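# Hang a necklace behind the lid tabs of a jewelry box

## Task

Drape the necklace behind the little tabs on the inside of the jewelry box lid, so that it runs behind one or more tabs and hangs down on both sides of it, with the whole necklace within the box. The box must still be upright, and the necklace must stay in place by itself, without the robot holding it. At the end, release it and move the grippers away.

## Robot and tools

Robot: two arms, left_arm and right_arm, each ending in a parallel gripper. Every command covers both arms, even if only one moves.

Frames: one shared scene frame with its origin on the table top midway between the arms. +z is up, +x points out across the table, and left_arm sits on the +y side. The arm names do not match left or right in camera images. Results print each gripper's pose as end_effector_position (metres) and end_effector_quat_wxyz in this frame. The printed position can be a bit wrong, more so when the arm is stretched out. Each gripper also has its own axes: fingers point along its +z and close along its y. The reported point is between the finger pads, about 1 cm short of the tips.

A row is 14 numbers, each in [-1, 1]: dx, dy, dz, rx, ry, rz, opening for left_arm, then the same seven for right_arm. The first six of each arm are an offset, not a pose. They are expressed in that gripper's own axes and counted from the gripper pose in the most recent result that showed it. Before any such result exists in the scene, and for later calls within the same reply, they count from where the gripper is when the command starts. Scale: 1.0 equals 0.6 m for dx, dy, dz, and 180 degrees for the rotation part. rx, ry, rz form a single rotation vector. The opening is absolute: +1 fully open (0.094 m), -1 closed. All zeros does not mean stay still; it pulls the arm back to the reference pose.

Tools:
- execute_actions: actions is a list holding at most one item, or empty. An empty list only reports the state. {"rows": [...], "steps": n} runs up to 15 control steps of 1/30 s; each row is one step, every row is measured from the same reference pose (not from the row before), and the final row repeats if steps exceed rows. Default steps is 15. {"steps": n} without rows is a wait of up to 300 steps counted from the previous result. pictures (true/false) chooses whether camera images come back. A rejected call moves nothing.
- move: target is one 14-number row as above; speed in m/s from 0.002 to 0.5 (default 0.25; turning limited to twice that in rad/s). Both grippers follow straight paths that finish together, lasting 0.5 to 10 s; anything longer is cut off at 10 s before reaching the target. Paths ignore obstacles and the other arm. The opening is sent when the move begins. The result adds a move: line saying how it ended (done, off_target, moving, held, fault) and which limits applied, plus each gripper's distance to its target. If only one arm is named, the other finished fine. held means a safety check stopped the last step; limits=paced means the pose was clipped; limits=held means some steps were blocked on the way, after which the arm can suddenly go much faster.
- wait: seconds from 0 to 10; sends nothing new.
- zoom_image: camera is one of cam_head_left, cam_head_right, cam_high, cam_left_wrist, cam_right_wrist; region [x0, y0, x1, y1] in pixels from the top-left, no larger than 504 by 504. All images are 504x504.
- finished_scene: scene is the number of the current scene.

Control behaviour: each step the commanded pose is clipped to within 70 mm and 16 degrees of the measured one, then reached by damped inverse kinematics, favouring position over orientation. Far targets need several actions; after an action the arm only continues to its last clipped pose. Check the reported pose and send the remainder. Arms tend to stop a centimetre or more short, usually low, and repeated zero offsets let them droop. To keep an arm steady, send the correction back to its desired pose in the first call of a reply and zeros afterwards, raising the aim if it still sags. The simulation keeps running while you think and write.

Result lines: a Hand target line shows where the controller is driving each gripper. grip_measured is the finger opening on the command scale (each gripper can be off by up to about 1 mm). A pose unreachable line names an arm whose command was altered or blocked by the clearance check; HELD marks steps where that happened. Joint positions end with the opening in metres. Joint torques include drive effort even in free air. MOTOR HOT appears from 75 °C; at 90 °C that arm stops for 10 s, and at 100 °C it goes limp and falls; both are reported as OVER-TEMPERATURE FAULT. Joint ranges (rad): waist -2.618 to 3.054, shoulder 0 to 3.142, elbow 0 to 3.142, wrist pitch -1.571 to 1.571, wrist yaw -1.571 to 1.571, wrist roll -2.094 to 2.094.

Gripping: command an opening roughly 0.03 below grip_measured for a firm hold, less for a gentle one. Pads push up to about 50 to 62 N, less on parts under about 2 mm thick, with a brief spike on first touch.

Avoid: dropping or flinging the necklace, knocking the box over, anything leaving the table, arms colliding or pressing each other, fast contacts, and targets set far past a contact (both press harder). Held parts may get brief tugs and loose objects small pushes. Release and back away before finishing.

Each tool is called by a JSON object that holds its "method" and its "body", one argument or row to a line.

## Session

{"method": "execute_actions", "body": {
  "actions": []
}}

Scene clock: 0.00 s of 4800.00 s.
left_arm: end_effector_position=(+0.4852, +0.1980, +0.1548) grip_measured=+1.000 end_effector_quat_wxyz=(+0.005, -0.452, +0.854, -0.257) | right_arm: end_effector_position=(-0.0466, +0.1129, +0.3099) grip_measured=+1.000 end_effector_quat_wxyz=(-0.422, +0.707, -0.469, -0.319)
Joint positions: left_arm=[-0.069  2.168  2.092 -1.277  0.476 -0.914  0.094] | right_arm=[ 1.572  1.366  1.294 -0.385  0.041 -0.317  0.094]
Joint velocities: left_arm=[-0.007  0.007 -0.012 -0.022 -0.081 -0.007  0.   ] | right_arm=[-0.002 -0.007  0.002 -0.037 -0.007 -0.037  0.   ]
Joint torques (N m, as the arm reports them, + toward a larger angle): no reading
Hand target (left_arm): +0.487, +0.198, +0.166; +0.019, -0.446, +0.855, -0.264
Hand target (right_arm): -0.047, +0.112, +0.322; -0.431, +0.700, -0.466, -0.328
camera_calibration (this result's frames):
cam_left_wrist: T_world_to_cam=[[0.731869, -0.510973, 0.45086, -0.321434], [-0.633293, -0.265712, 0.726868, 0.26935], [-0.251611, -0.817499, -0.518062, 0.476603], [0, 0, 0, 1]] pos_world=[0.525743, 0.296948, 0.196049]
cam_right_wrist: T_world_to_cam=[[0.788775, 0.319444, 0.525157, -0.163138], [0.583956, -0.656166, -0.477955, 0.285717], [0.19191, 0.683668, -0.704108, 0.260096], [0, 0, 0, 1]] pos_world=[-0.0880824, 0.0617715, 0.405369]

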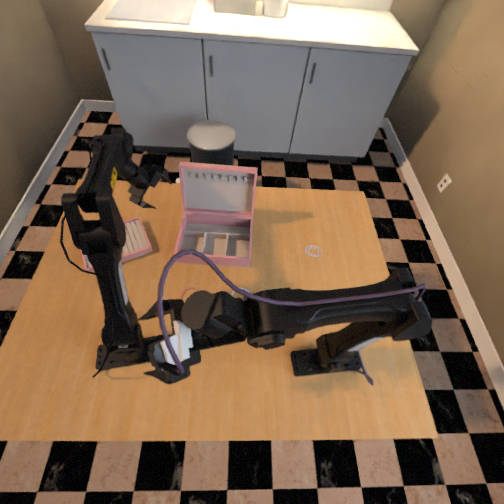

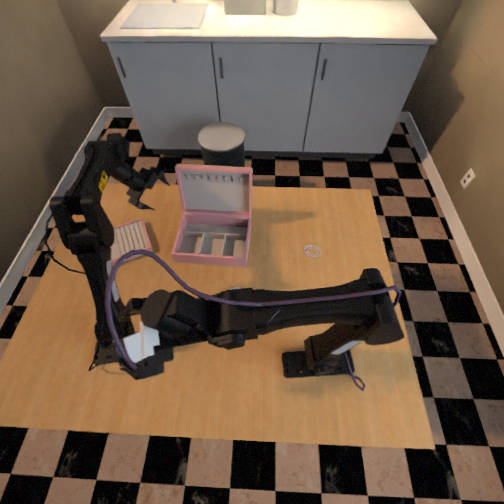

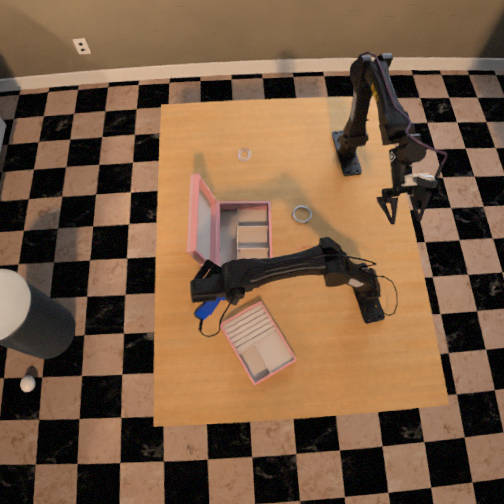

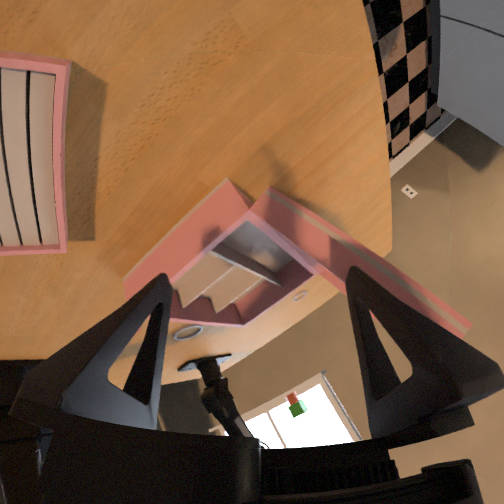

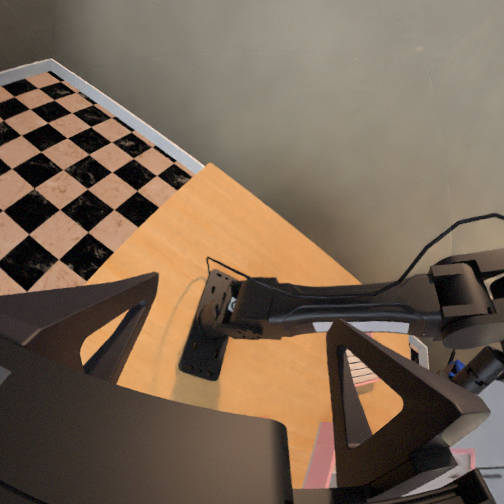

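{"method": "move", "body": {
  "target": [0,0,-0.2,0,0,0,1,0.835,-0.413,-0.495,0.249,0.329,0.552,-0.74]
}}

Scene clock: 9.37 s of 4800.00 s.
left_arm: end_effector_position=(+0.4581, +0.2468, +0.2371) grip_measured=+1.000 end_effector_quat_wxyz=(+0.035, -0.470, +0.840, -0.268) | right_arm: end_effector_position=(+0.3797, -0.2973, +0.0787) grip_measured=-0.738 end_effector_quat_wxyz=(-0.007, -0.014, +1.000, -0.000)
Joint positions: left_arm=[ 0.056  2.137  2.375 -1.575  0.5   -0.844  0.094] | right_arm=[-0.043  2.038  1.69  -1.236 -0.     0.036  0.012]
Joint velocities: left_arm=[ 0.002  0.007  0.002 -0.037 -0.022 -0.037  0.   ] | right_arm=[-0.002 -0.002  0.002 -0.022 -0.007 -0.066 -0.   ]
Joint torques (N m, as the arm reports them, + toward a larger angle): left_arm=[  0.55 -13.81   7.58   0.78   0.37   0.12] | right_arm=[-0.53 -8.68  7.68 -0.02  0.11  0.08]
Hand target (left_arm): +0.454, +0.247, +0.258; +0.058, -0.460, +0.841, -0.279
Hand target (right_arm): +0.383, -0.302, +0.085; -0.002, -0.005, +1.000, -0.006
Off the commanded pose (left_arm): 0.022 m, 4 deg.
Off the commanded pose (right_arm): 0.011 m, 2 deg.
joint sent to its limit (left arm) — the command would take joint 4 (wrist pitch) past its lower limit, so that joint was sent only as far as its limit.
After step 90, 1.43 s passed at rest.
move: off_target (left_arm, right_arm)
camera_calibration (this result's frames):
cam_left_wrist: T_world_to_cam=[[0.737192, -0.467148, 0.488181, -0.335863], [-0.652297, -0.303595, 0.694506, 0.231068], [-0.176228, -0.830423, -0.528527, 0.52352], [0, 0, 0, 1]] pos_world=[0.490579, 0.347996, 0.280177]
cam_right_wrist: T_world_to_cam=[[0.316521, -0.948472, -0.0146605, -0.402026], [-0.857967, -0.292842, 0.422062, 0.241801], [-0.404607, -0.121013, -0.906448, 0.299166], [0, 0, 0, 1]] pos_world=[0.455752, -0.274298, 0.16323]

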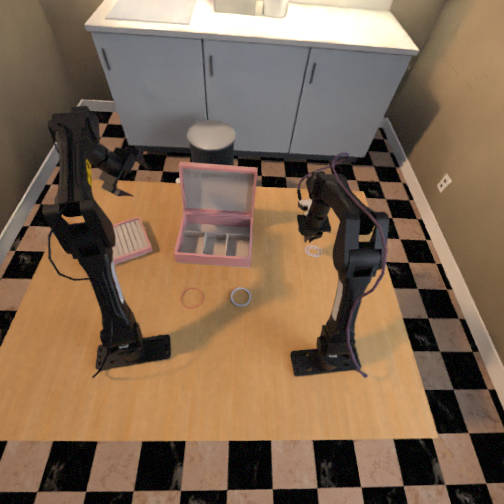

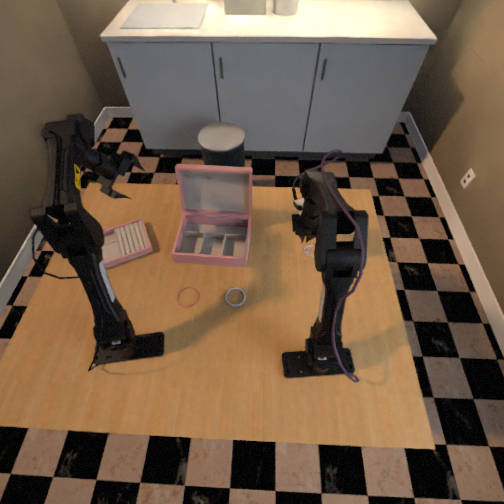

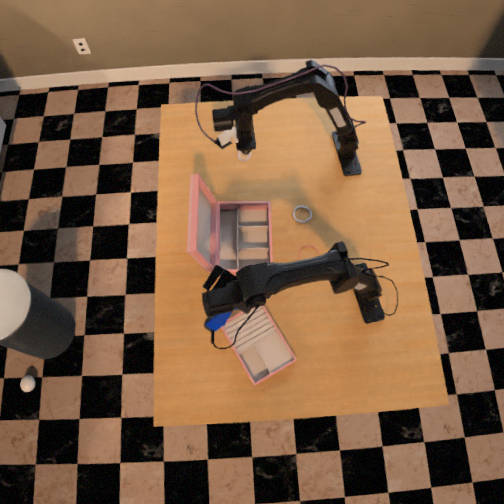

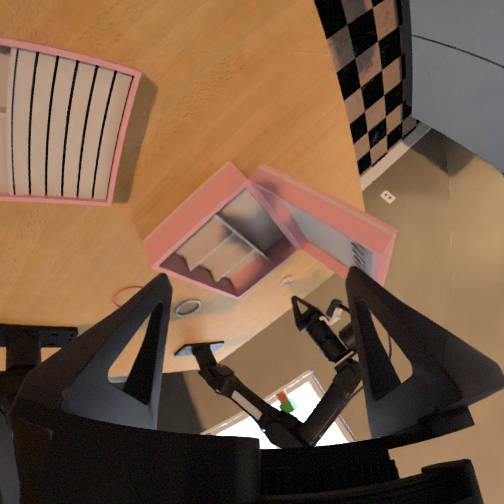

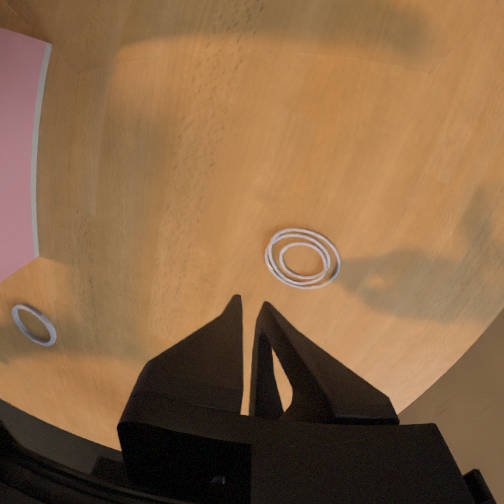

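{"method": "zoom_image", "body": {
  "camera": "cam_right_wrist",
  "region": [250, 210, 350, 310]
}}

Region (250, 210, 350, 310) of cam_right_wrist's 504x504 image, scaled by 5.040, with more detail than that image has.

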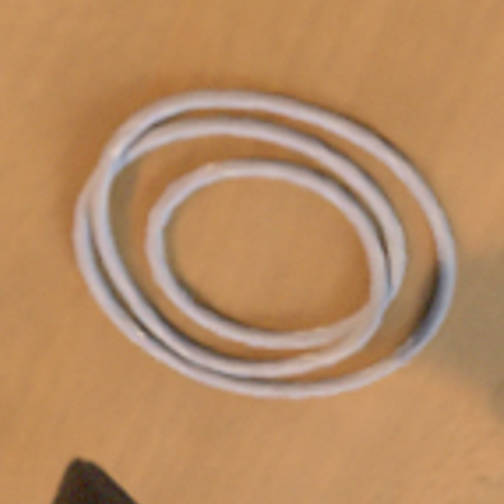

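{"method": "move", "body": {
  "target": [0,0,0,0,0,0,1,-0.022,-0.122,0.085,0,0,0,-0.74],
  "speed": 0.1
}}

{"method": "zoom_image", "body": {
  "camera": "cam_right_wrist",
  "region": [130, 180, 380, 430]
}}

Scene clock: 14.67 s of 4800.00 s.
left_arm: end_effector_position=(+0.4581, +0.2468, +0.2371) grip_measured=+1.000 end_effector_quat_wxyz=(+0.034, -0.470, +0.840, -0.268) | right_arm: end_effector_position=(+0.3906, -0.3671, +0.0288) grip_measured=-0.738 end_effector_quat_wxyz=(-0.014, -0.010, +1.000, +0.002)
Joint positions: left_arm=[ 0.056  2.137  2.375 -1.575  0.5   -0.844  0.094] | right_arm=[-0.221  2.139  1.642 -1.103 -0.    -0.134  0.012]
Joint velocities: left_arm=[-0.012  0.007 -0.007  0.007  0.007 -0.037  0.   ] | right_arm=[-0.002  0.002 -0.012 -0.007 -0.095  0.051  0.   ]
Joint torques (N m, as the arm reports them, + toward a larger angle): left_arm=[  0.   -11.11   5.5    0.89   0.26  -0.01] | right_arm=[-0.5  -9.15  5.01  0.27  0.01 -0.11]
Hand target (left_arm): +0.458, +0.247, +0.237; +0.035, -0.470, +0.840, -0.268
Hand target (right_arm): +0.394, -0.370, +0.027; -0.008, -0.014, +1.000, -0.000
Off the commanded pose (left_arm): 0.000 m, 0 deg.
Off the commanded pose (right_arm): 0.005 m, 1 deg.
After step 90, 0.97 s passed at rest.
move: done
camera_calibration (this result's frames):
cam_left_wrist: T_world_to_cam=[[0.737108, -0.467037, 0.488413, -0.335955], [-0.652384, -0.303287, 0.694559, 0.230984], [-0.176256, -0.830598, -0.528243, 0.523476], [0, 0, 0, 1]] pos_world=[0.490591, 0.347949, 0.280175]
cam_right_wrist: T_world_to_cam=[[0.309685, -0.950557, -0.02315, -0.470271], [-0.853527, -0.288638, 0.433797, 0.251276], [-0.419031, -0.114581, -0.900713, 0.257701], [0, 0, 0, 1]] pos_world=[0.468091, -0.344964, 0.112225]

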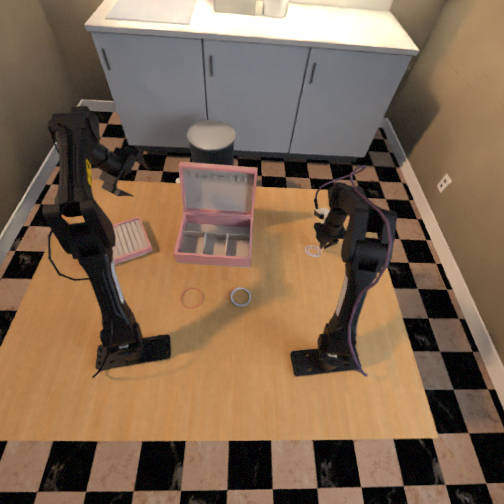

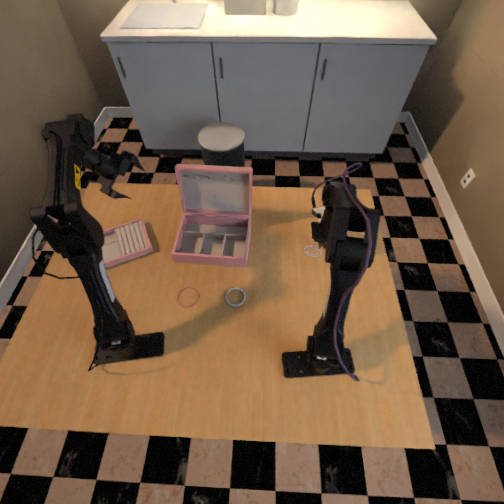

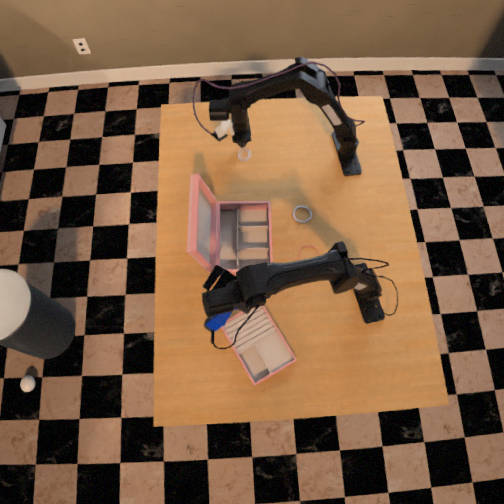

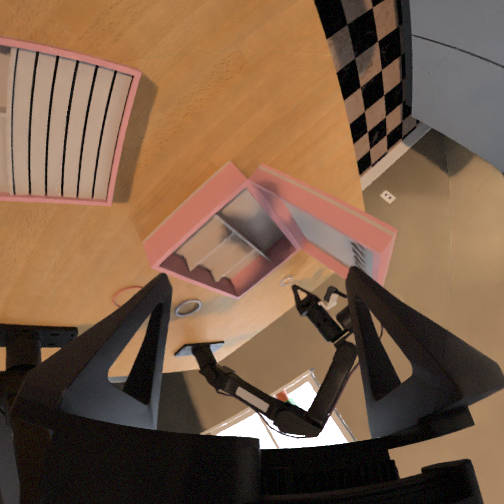

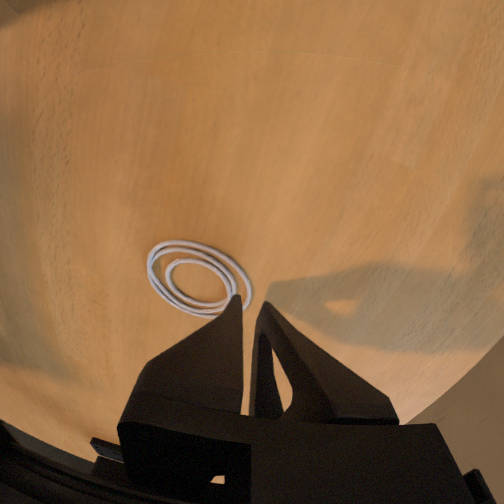

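Region (130, 180, 380, 430) of cam_right_wrist's 504x504 image, scaled by 2.016, with more detail than that image has.

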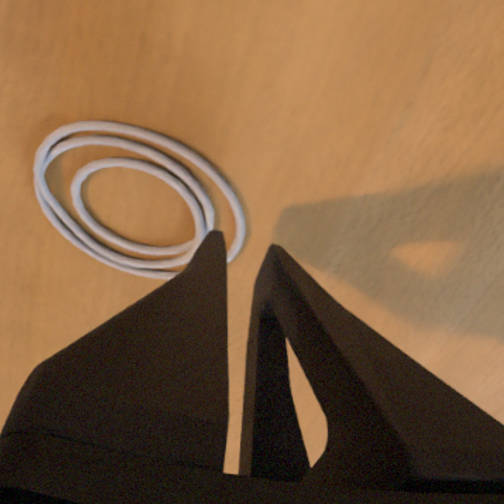

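{"method": "move", "body": {
  "target": [0,0,0,0,0,0,1,-0.003,0,0.038,0,0,0,-0.74],
  "speed": 0.03
}}

{"method": "move", "body": {
  "target": [0,0,0,0,0,0,1,0,0,0,0,0,0,-1]
}}

{"method": "move", "body": {
  "target": [0,0,0,0,0,0,1,0,0,-0.38,0,-0.08,0,-1],
  "speed": 0.12
}}

Scene clock: 18.37 s of 4800.00 s.
left_arm: end_effector_position=(+0.4581, +0.2468, +0.2371) grip_measured=+1.000 end_effector_quat_wxyz=(+0.034, -0.470, +0.840, -0.268) | right_arm: end_effector_position=(+0.3887, -0.3669, +0.0137) grip_measured=-0.738 end_effector_quat_wxyz=(-0.019, -0.012, +1.000, +0.003)
Joint positions: left_arm=[ 0.056  2.137  2.375 -1.575  0.5   -0.844  0.094] | right_arm=[-0.221  2.158  1.61  -1.062 -0.    -0.137  0.012]
Joint velocities: left_arm=[ 0.002 -0.012  0.012 -0.007 -0.051  0.022  0.   ] | right_arm=[ 0.002  0.002 -0.002 -0.081 -0.022  0.037  0.   ]
Joint torques (N m, as the arm reports them, + toward a larger angle): left_arm=[  0.02 -11.07   5.5    0.88   0.25  -0.01] | right_arm=[ 0.09 -8.45  4.37  0.39 -0.02  0.02]
Hand target (left_arm): +0.458, +0.247, +0.237; +0.034, -0.470, +0.840, -0.268
Hand target (right_arm): +0.392, -0.367, +0.006; -0.014, -0.010, +1.000, +0.002
Off the commanded pose (left_arm): 0.000 m, 0 deg.
Off the commanded pose (right_arm): 0.008 m, 1 deg.
move: done
camera_calibration (this result's frames):
cam_left_wrist: T_world_to_cam=[[0.737108, -0.467037, 0.488413, -0.335955], [-0.652384, -0.303287, 0.694559, 0.230984], [-0.176256, -0.830598, -0.528243, 0.523476], [0, 0, 0, 1]] pos_world=[0.490591, 0.347949, 0.280175]
cam_right_wrist: T_world_to_cam=[[0.3116, -0.949815, -0.0275069, -0.47023], [-0.848386, -0.291129, 0.442137, 0.253199], [-0.427956, -0.114433, -0.896526, 0.246839], [0, 0, 0, 1]] pos_world=[0.466971, -0.344671, 0.0964145]

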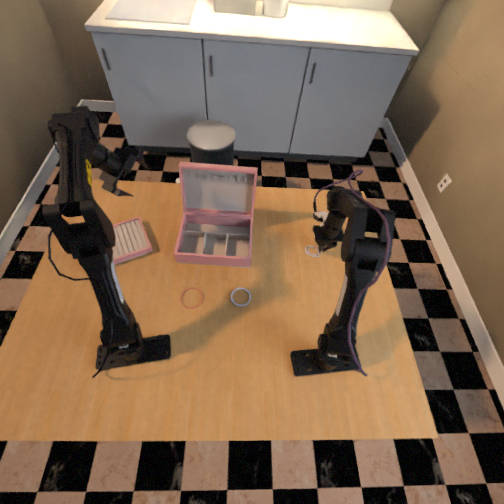

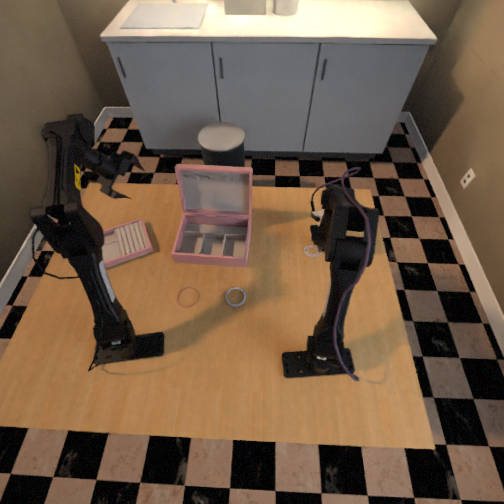

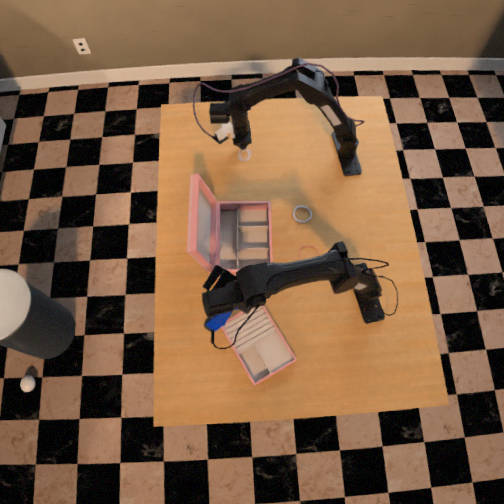

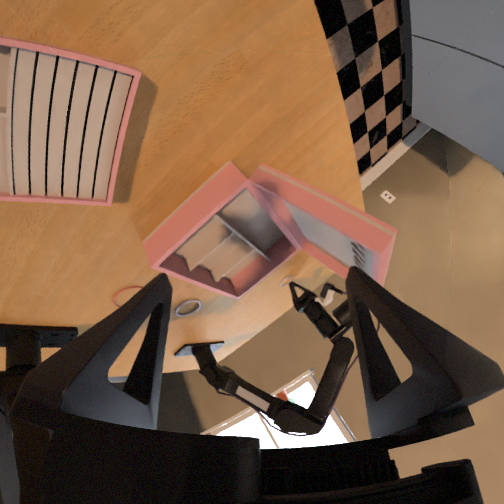

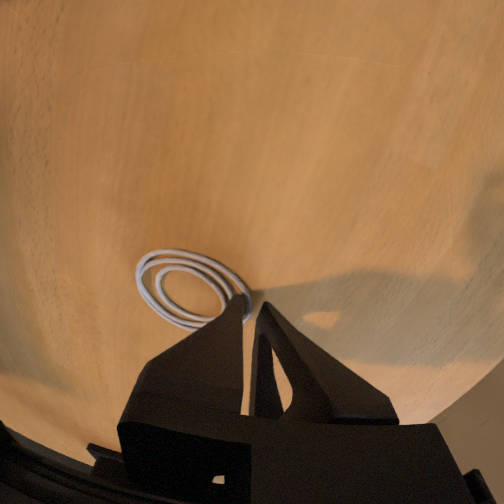

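Scene clock: 18.87 s of 4800.00 s.
left_arm: end_effector_position=(+0.4581, +0.2468, +0.2371) grip_measured=+1.000 end_effector_quat_wxyz=(+0.034, -0.470, +0.840, -0.268) | right_arm: end_effector_position=(+0.3886, -0.3668, +0.0138) grip_measured=-0.991 end_effector_quat_wxyz=(-0.020, -0.012, +1.000, +0.003)
Joint positions: left_arm=[ 0.056  2.137  2.375 -1.575  0.5   -0.844  0.094] | right_arm=[-0.221  2.158  1.61  -1.062 -0.    -0.137  0.   ]
Joint velocities: left_arm=[ 0.007 -0.002 -0.012 -0.007  0.066 -0.051  0.   ] | right_arm=[-0.032 -0.007  0.012 -0.007 -0.051 -0.022 -0.001]
Joint torques (N m, as the arm reports them, + toward a larger angle): left_arm=[  0.   -11.13   5.52   0.88   0.24  -0.02] | right_arm=[ 0.   -9.4   5.35  0.12 -0.02 -0.01]
Hand target (left_arm): +0.458, +0.247, +0.237; +0.034, -0.470, +0.840, -0.268
Hand target (right_arm): +0.389, -0.367, +0.014; -0.019, -0.012, +1.000, +0.003
Off the commanded pose (left_arm): 0.000 m, 0 deg.
Off the commanded pose (right_arm): 0.000 m, 0 deg.
move: done
camera_calibration (this result's frames):
cam_left_wrist: T_world_to_cam=[[0.737108, -0.467037, 0.488413, -0.335955], [-0.652384, -0.303287, 0.694559, 0.230984], [-0.176256, -0.830598, -0.528243, 0.523476], [0, 0, 0, 1]] pos_world=[0.490591, 0.347949, 0.280175]
cam_right_wrist: T_world_to_cam=[[0.31159, -0.949814, -0.027666, -0.470183], [-0.848218, -0.291148, 0.442446, 0.253044], [-0.428296, -0.114395, -0.896368, 0.246948], [0, 0, 0, 1]] pos_world=[0.466908, -0.344664, 0.0963896]

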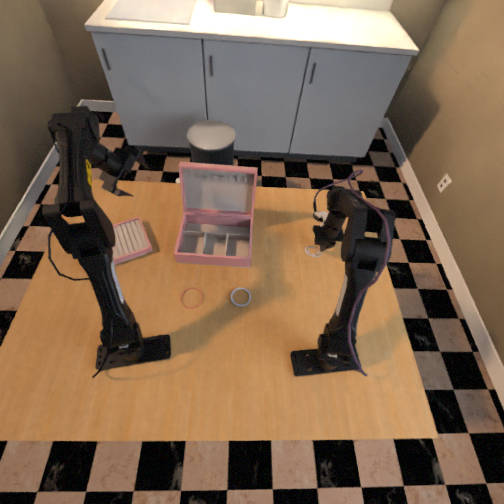

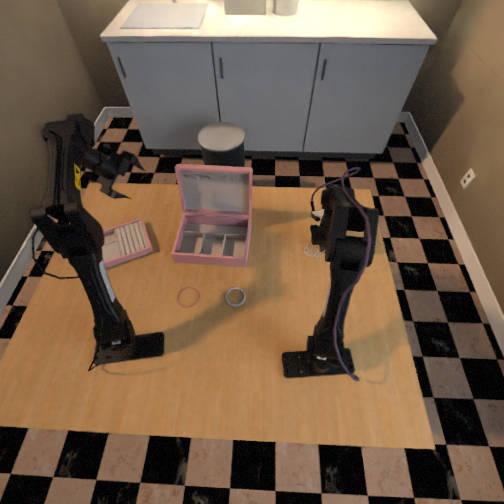

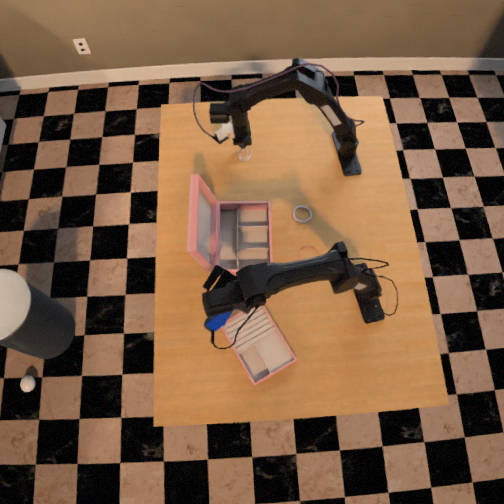

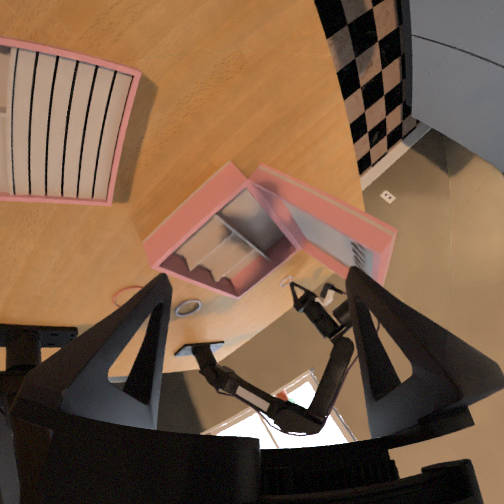

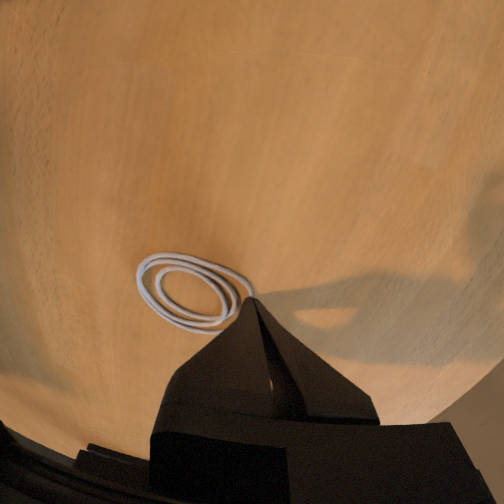

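Scene clock: 21.20 s of 4800.00 s.
left_arm: end_effector_position=(+0.4581, +0.2468, +0.2371) grip_measured=+1.000 end_effector_quat_wxyz=(+0.034, -0.470, +0.840, -0.268) | right_arm: end_effector_position=(+0.4008, -0.3693, +0.2231) grip_measured=-0.991 end_effector_quat_wxyz=(+0.106, -0.009, +0.994, -0.004)
Joint positions: left_arm=[ 0.056  2.137  2.375 -1.575  0.5   -0.844  0.094] | right_arm=[-0.232  1.995  2.192 -1.557 -0.021 -0.14   0.   ]
Joint velocities: left_arm=[ 0.007 -0.022 -0.002 -0.022  0.007 -0.081  0.   ] | right_arm=[ 0.002 -0.007  0.002 -0.081  0.022 -0.022 -0.   ]
Joint torques (N m, as the arm reports them, + toward a larger angle): left_arm=[  0.01 -11.15   5.49   0.89   0.25   0.  ] | right_arm=[ -0.94 -10.58   7.21   0.34  -0.23  -0.08]
Hand target (left_arm): +0.458, +0.247, +0.237; +0.034, -0.470, +0.840, -0.268
Hand target (right_arm): +0.397, -0.370, +0.241; +0.126, -0.009, +0.992, +0.001
Off the commanded pose (left_arm): 0.000 m, 0 deg.
Off the commanded pose (right_arm): 0.019 m, 1 deg.
joint sent to its limit (right arm) — the command would take joint 4 (wrist pitch) past its lower limit, so that joint was sent only as far as its limit.
move: off_target (right_arm)
camera_calibration (this result's frames):
cam_left_wrist: T_world_to_cam=[[0.737108, -0.467037, 0.488413, -0.335955], [-0.652384, -0.303287, 0.694559, 0.230984], [-0.176256, -0.830598, -0.528243, 0.523476], [0, 0, 0, 1]] pos_world=[0.490591, 0.347949, 0.280175]
cam_right_wrist: T_world_to_cam=[[0.301741, -0.951571, 0.0588667, -0.486486], [-0.933612, -0.282406, 0.220491, 0.257054], [-0.193188, -0.12149, -0.973611, 0.359905], [0, 0, 0, 1]] pos_world=[0.456311, -0.346608, 0.322368]

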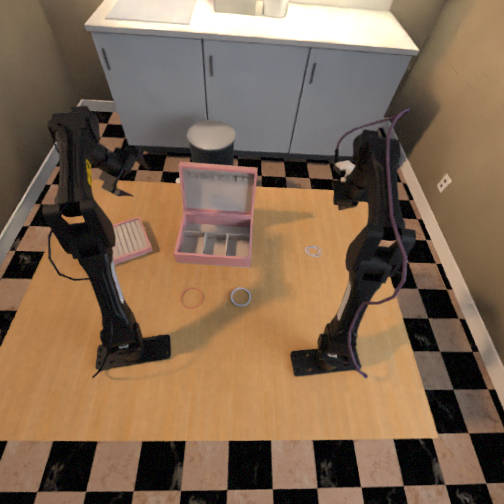

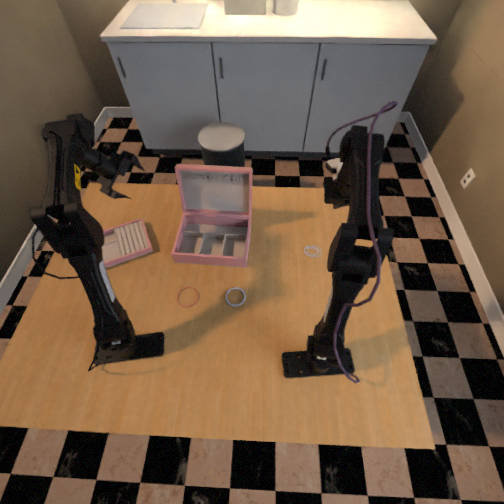

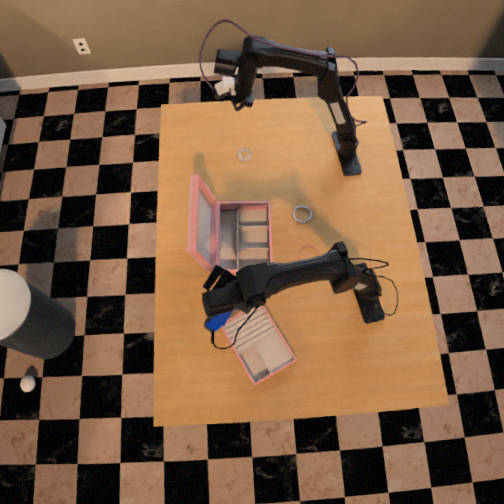

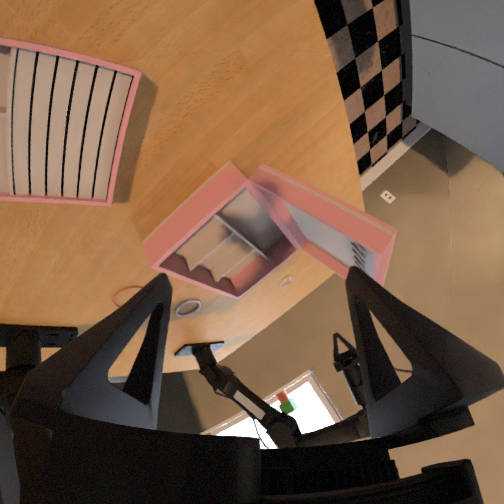

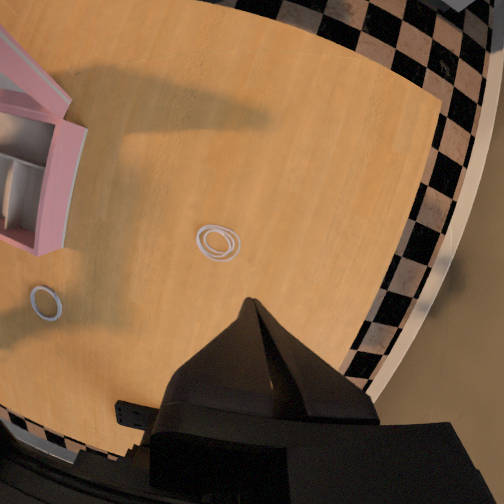

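{"method": "move", "body": {
  "target": [0,0,0,0,0,0,1,0.08,0.003,0.315,0,0.068,0,-0.74],
  "speed": 0.15
}}

{"method": "zoom_image", "body": {
  "camera": "cam_right_wrist",
  "region": [170, 220, 320, 370]
}}

Scene clock: 24.90 s of 4800.00 s.
left_arm: end_effector_position=(+0.4581, +0.2468, +0.2371) grip_measured=+1.000 end_effector_quat_wxyz=(+0.034, -0.470, +0.840, -0.268) | right_arm: end_effector_position=(+0.3890, -0.3685, +0.0272) grip_measured=-0.742 end_effector_quat_wxyz=(-0.012, -0.009, +1.000, +0.003)
Joint positions: left_arm=[ 0.056  2.137  2.375 -1.575  0.5   -0.844  0.094] | right_arm=[-0.226  2.13   1.622 -1.086 -0.003 -0.137  0.012]
Joint velocities: left_arm=[-0.002 -0.007 -0.007 -0.081 -0.007  0.022  0.   ] | right_arm=[-0.012 -0.032 -0.007  0.022  0.007 -0.066 -0.   ]
Joint torques (N m, as the arm reports them, + toward a larger angle): left_arm=[  0.04 -11.12   5.48   0.88   0.25  -0.01] | right_arm=[ 0.82 -9.6   5.33  0.25  0.09  0.08]
Hand target (left_arm): +0.458, +0.247, +0.237; +0.034, -0.470, +0.840, -0.268
Hand target (right_arm): +0.394, -0.367, +0.028; -0.001, -0.009, +1.000, -0.004
Off the commanded pose (left_arm): 0.000 m, 0 deg.
Off the commanded pose (right_arm): 0.005 m, 2 deg.
move: done
camera_calibration (this result's frames):
cam_left_wrist: T_world_to_cam=[[0.737108, -0.467037, 0.488413, -0.335955], [-0.652384, -0.303287, 0.694559, 0.230984], [-0.176256, -0.830598, -0.528243, 0.523476], [0, 0, 0, 1]] pos_world=[0.490591, 0.347949, 0.280175]
cam_right_wrist: T_world_to_cam=[[0.307556, -0.951229, -0.0239266, -0.470529], [-0.856493, -0.287705, 0.42854, 0.251798], [-0.414523, -0.111307, -0.903206, 0.254948], [0, 0, 0, 1]] pos_world=[0.46606, -0.34676, 0.111107]

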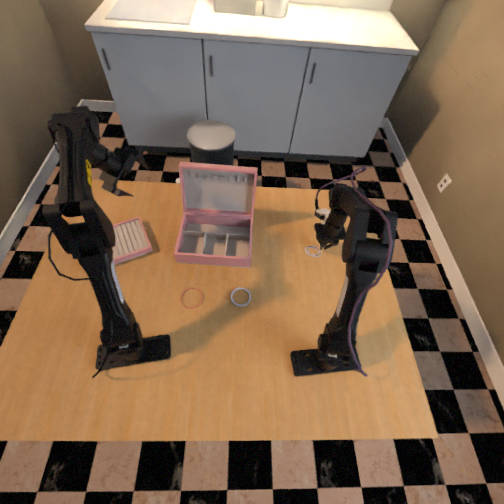

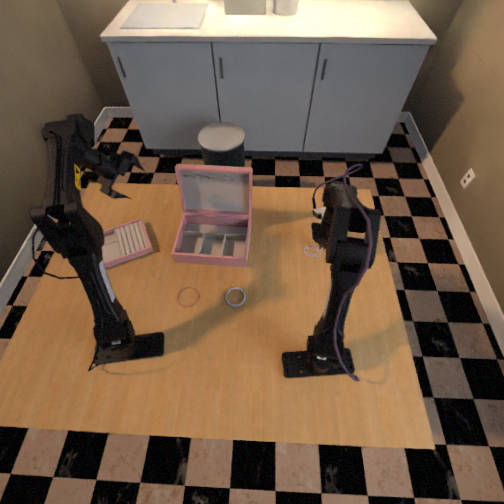

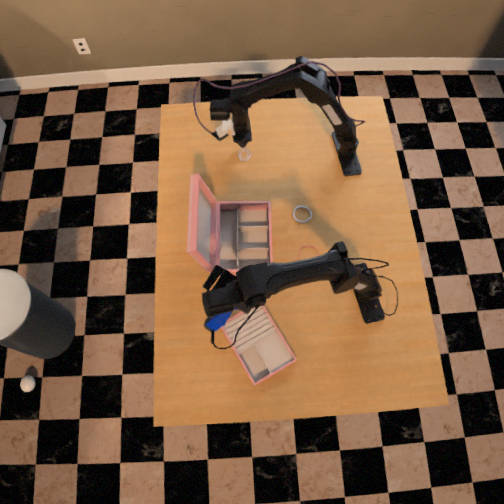

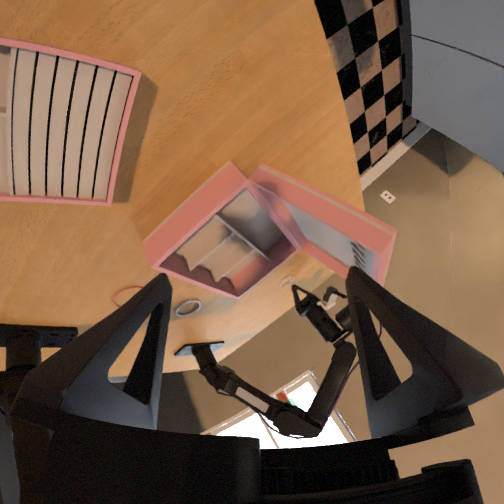

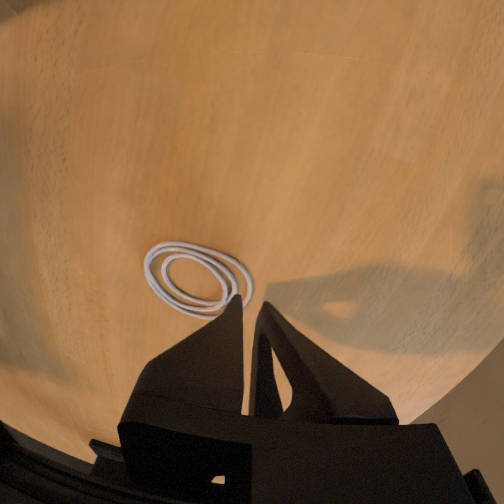

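Region (170, 220, 320, 370) of cam_right_wrist's 504x504 image, scaled by 3.360, with more detail than that image has.

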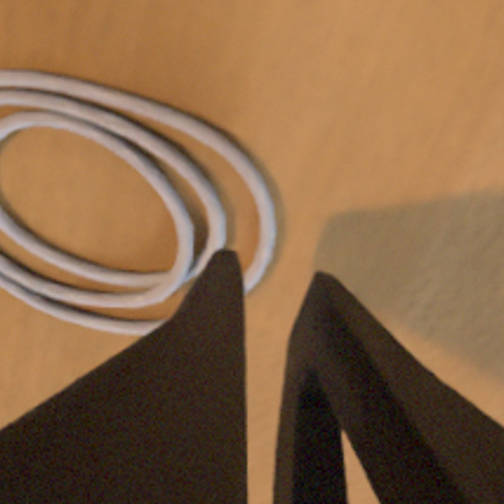

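{"method": "move", "body": {
  "target": [0,0,0,0,0,0,1,-0.005,0.006,0.045,0,0,0,-0.74],
  "speed": 0.03
}}

{"method": "zoom_image", "body": {
  "camera": "cam_right_wrist",
  "region": [170, 220, 320, 370]
}}

Scene clock: 29.27 s of 4800.00 s.
left_arm: end_effector_position=(+0.4581, +0.2468, +0.2371) grip_measured=+1.000 end_effector_quat_wxyz=(+0.034, -0.470, +0.840, -0.268) | right_arm: end_effector_position=(+0.3875, -0.3683, +0.0133) grip_measured=-0.742 end_effector_quat_wxyz=(-0.016, -0.009, +1.000, +0.004)
Joint positions: left_arm=[ 0.056  2.137  2.375 -1.575  0.5   -0.844  0.094] | right_arm=[-0.226  2.149  1.593 -1.049 -0.003 -0.137  0.012]
Joint velocities: left_arm=[ 0.002  0.002 -0.002 -0.037 -0.022  0.066  0.   ] | right_arm=[ 0.007 -0.012 -0.002 -0.051  0.051 -0.051 -0.   ]
Joint torques (N m, as the arm reports them, + toward a larger angle): left_arm=[  0.02 -11.14   5.5    0.89   0.25  -0.01] | right_arm=[ 0.92 -7.67  3.73  0.53 -0.04  0.08]
Hand target (left_arm): +0.458, +0.247, +0.237; +0.034, -0.470, +0.840, -0.268
Hand target (right_arm): +0.391, -0.364, +0.000; -0.012, -0.009, +1.000, +0.003
Off the commanded pose (left_arm): 0.000 m, 0 deg.
Off the commanded pose (right_arm): 0.014 m, 1 deg.
After step 90, 0.23 s passed at rest.
move: off_target (right_arm)
camera_calibration (this result's frames):
cam_left_wrist: T_world_to_cam=[[0.737108, -0.467037, 0.488413, -0.335955], [-0.652384, -0.303287, 0.694559, 0.230984], [-0.176256, -0.830598, -0.528243, 0.523476], [0, 0, 0, 1]] pos_world=[0.490591, 0.347949, 0.280175]
cam_right_wrist: T_world_to_cam=[[0.307321, -0.951201, -0.0277533, -0.470075], [-0.852563, -0.288174, 0.435996, 0.254731], [-0.422718, -0.110329, -0.899521, 0.245252], [0, 0, 0, 1]] pos_world=[0.465311, -0.346671, 0.0965014]

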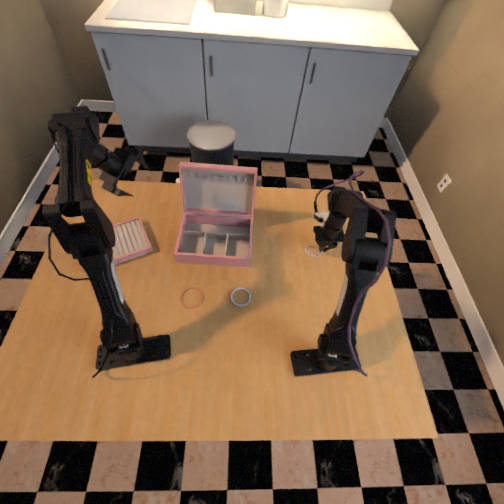

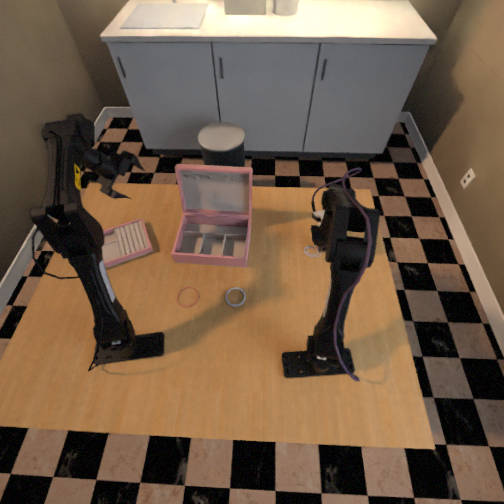

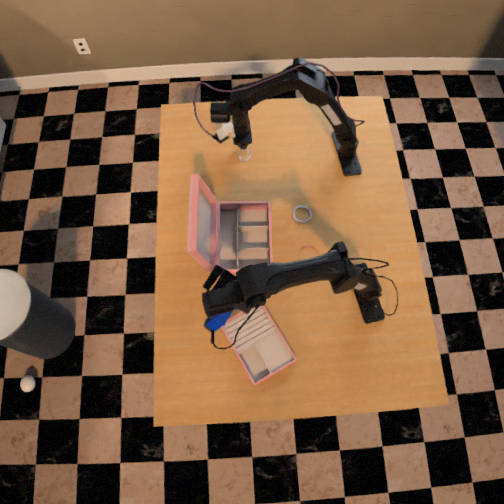

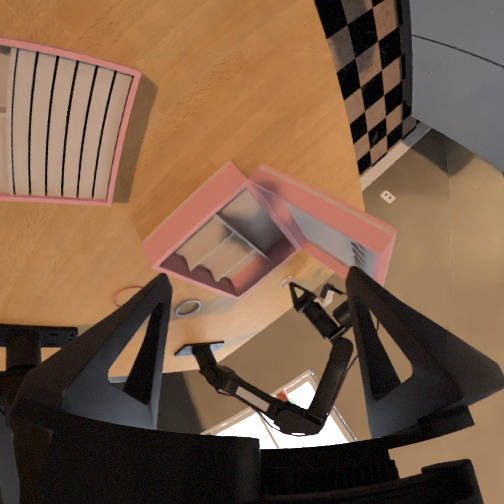

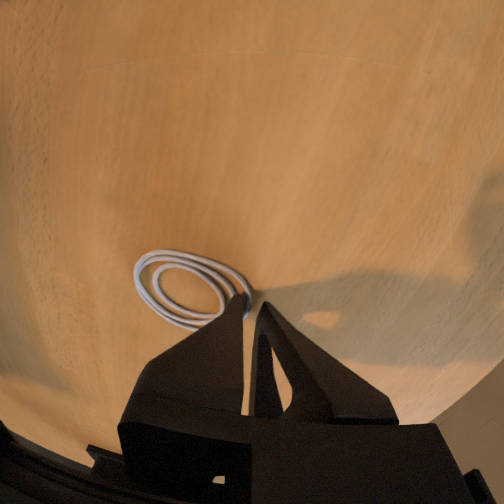

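Region (170, 220, 320, 370) of cam_right_wrist's 504x504 image, scaled by 3.360, with more detail than that image has.

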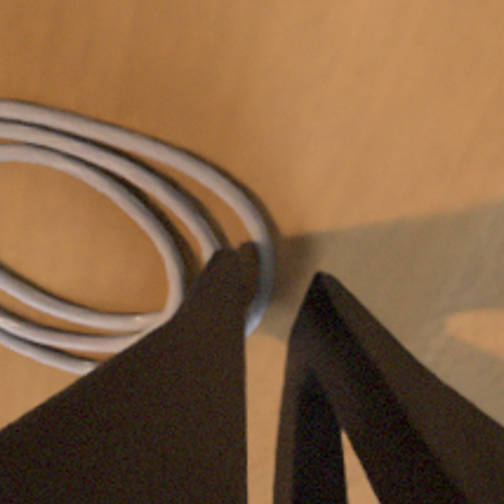

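{"method": "execute_actions", "body": {
  "actions": [
    {"rows":[[0,0,0,0,0,0,1,-0.005,0,0.022,0,0,0,-0.8],[0,0,0,0,0,0,1,-0.005,0,0.022,0,0,0,-0.82],[0,0,0,0,0,0,1,-0.005,0,0.022,0,0,0,-0.84],[0,0,0,0,0,0,1,-0.005,0,0.022,0,0,0,-0.86],[0,0,0,0,0,0,1,-0.005,0,0.022,0,0,0,-0.88],[0,0,0,0,0,0,1,-0.005,0,0.022,0,0,0,-0.9],[0,0,0,0,0,0,1,-0.005,0,0.022,0,0,0,-0.93],[0,0,0,0,0,0,1,-0.005,0,0.022,0,0,0,-0.96],[0,0,0,0,0,0,1,-0.005,0,0.022,0,0,0,-1]],"steps":15}
  ],
  "pictures": false
}}

{"method": "move", "body": {
  "target": [0,0,0,0,0,0,1,0,0,-0.08,0,0,0,-1],
  "speed": 0.08
}}

Scene clock: 33.90 s of 4800.00 s.
left_arm: end_effector_position=(+0.4581, +0.2468, +0.2371) grip_measured=+1.000 end_effector_quat_wxyz=(+0.034, -0.470, +0.840, -0.268) | right_arm: end_effector_position=(+0.3894, -0.3690, +0.0116) grip_measured=-0.982 end_effector_quat_wxyz=(-0.013, -0.009, +1.000, +0.002)
Joint positions: left_arm=[ 0.056  2.137  2.375 -1.575  0.5   -0.844  0.094] | right_arm=[-0.226  2.153  1.593 -1.039 -0.001 -0.137  0.001]
Joint velocities: left_arm=[ 0.002  0.017  0.002 -0.037 -0.007 -0.007  0.   ] | right_arm=[-0.012 -0.002 -0.007  0.022 -0.022  0.022  0.001]
Joint torques (N m, as the arm reports them, + toward a larger angle): left_arm=[  0.04 -11.12   5.49   0.88   0.25  -0.01] | right_arm=[ 0.18 -7.69  4.32  0.37 -0.08  0.01]
Hand target (left_arm): +0.458, +0.247, +0.237; +0.034, -0.470, +0.840, -0.268
Hand target (right_arm): +0.390, -0.368, +0.000; -0.016, -0.009, +1.000, +0.004
Off the commanded pose (left_arm): 0.000 m, 0 deg.
Off the commanded pose (right_arm): 0.012 m, 0 deg.
Steps of this call (steps 1 to 90: nothing new was sent; then 1.13 s passed at rest; steps 91 to 105: all 15 steps of this action). Readings (end_effector_position):
91: left_arm (+0.4581, +0.2468, +0.2371) | right_arm (+0.3875, -0.3683, +0.0133)
92: left_arm (+0.4581, +0.2468, +0.2371) | right_arm (+0.3876, -0.3683, +0.0133)
94: left_arm (+0.4581, +0.2468, +0.2371) | right_arm (+0.3878, -0.3683, +0.0133)
98: left_arm (+0.4581, +0.2468, +0.2371) | right_arm (+0.3892, -0.3686, +0.0116)
105: the state above

Scene clock: 35.27 s of 4800.00 s.
left_arm: end_effector_position=(+0.4581, +0.2468, +0.2371) grip_measured=+1.000 end_effector_quat_wxyz=(+0.034, -0.470, +0.840, -0.268) | right_arm: end_effector_position=(+0.3848, -0.3684, +0.0407) grip_measured=-0.982 end_effector_quat_wxyz=(-0.034, -0.009, +0.999, +0.005)
Joint positions: left_arm=[ 0.056  2.137  2.375 -1.575  0.5   -0.844  0.094] | right_arm=[-0.226  2.144  1.696 -1.191 -0.001 -0.137  0.001]
Joint velocities: left_arm=[-0.007 -0.012 -0.002 -0.051 -0.051  0.037  0.   ] | right_arm=[-0.022  0.012 -0.002 -0.022 -0.007  0.037  0.   ]
Joint torques (N m, as the arm reports them, + toward a larger angle): left_arm=[  0.01 -11.09   5.54   0.9    0.25  -0.01] | right_arm=[ -0.12 -11.83   7.41  -0.1   -0.02  -0.01]
Hand target (left_arm): +0.458, +0.247, +0.237; +0.034, -0.470, +0.840, -0.268
Hand target (right_arm): +0.390, -0.370, +0.060; -0.013, -0.009, +1.000, +0.002
Off the commanded pose (left_arm): 0.000 m, 0 deg.
Off the commanded pose (right_arm): 0.020 m, 2 deg.
move: off_target (right_arm)
camera_calibration (this result's frames):
cam_left_wrist: T_world_to_cam=[[0.737108, -0.467037, 0.488413, -0.335955], [-0.652384, -0.303287, 0.694559, 0.230984], [-0.176256, -0.830598, -0.528243, 0.523476], [0, 0, 0, 1]] pos_world=[0.490591, 0.347949, 0.280175]
cam_right_wrist: T_world_to_cam=[[0.306274, -0.95111, -0.0398194, -0.467693], [-0.836852, -0.288947, 0.46496, 0.232883], [-0.453734, -0.109082, -0.884436, 0.280551], [0, 0, 0, 1]] pos_world=[0.465427, -0.346934, 0.121224]

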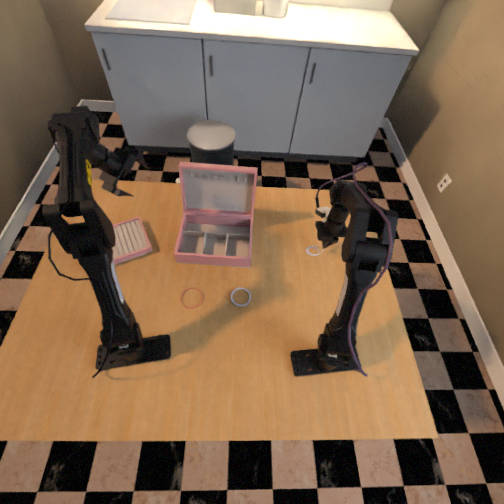

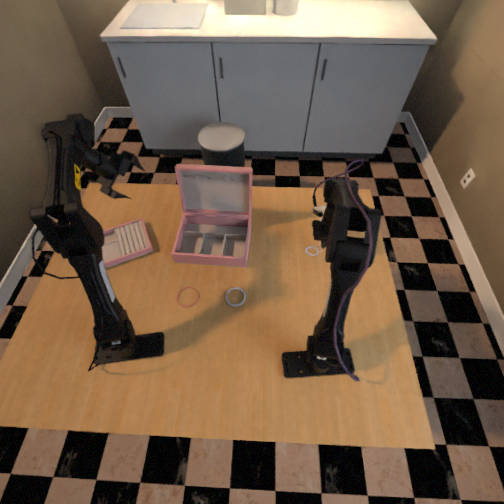

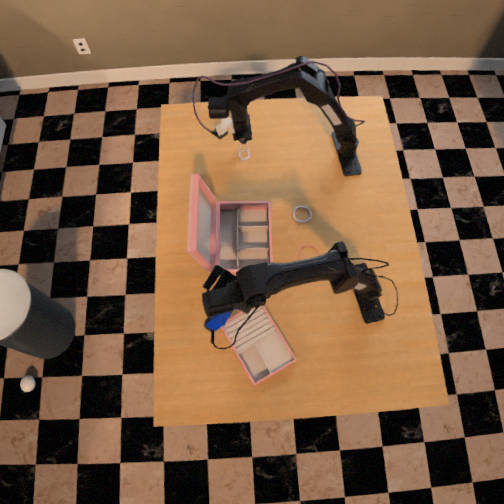

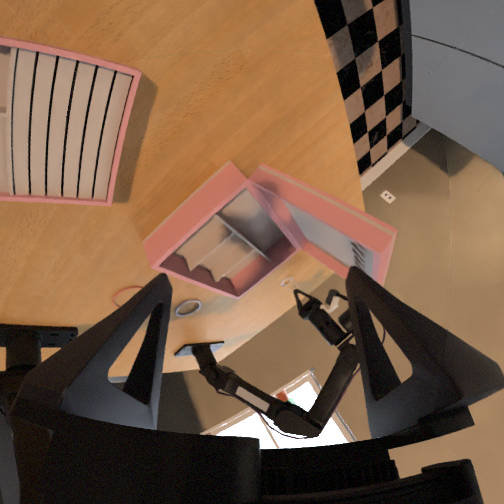

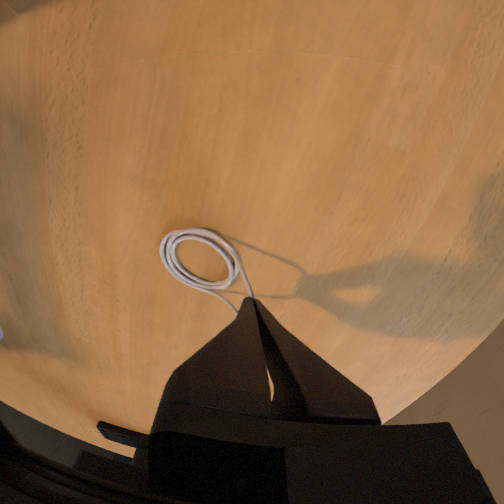

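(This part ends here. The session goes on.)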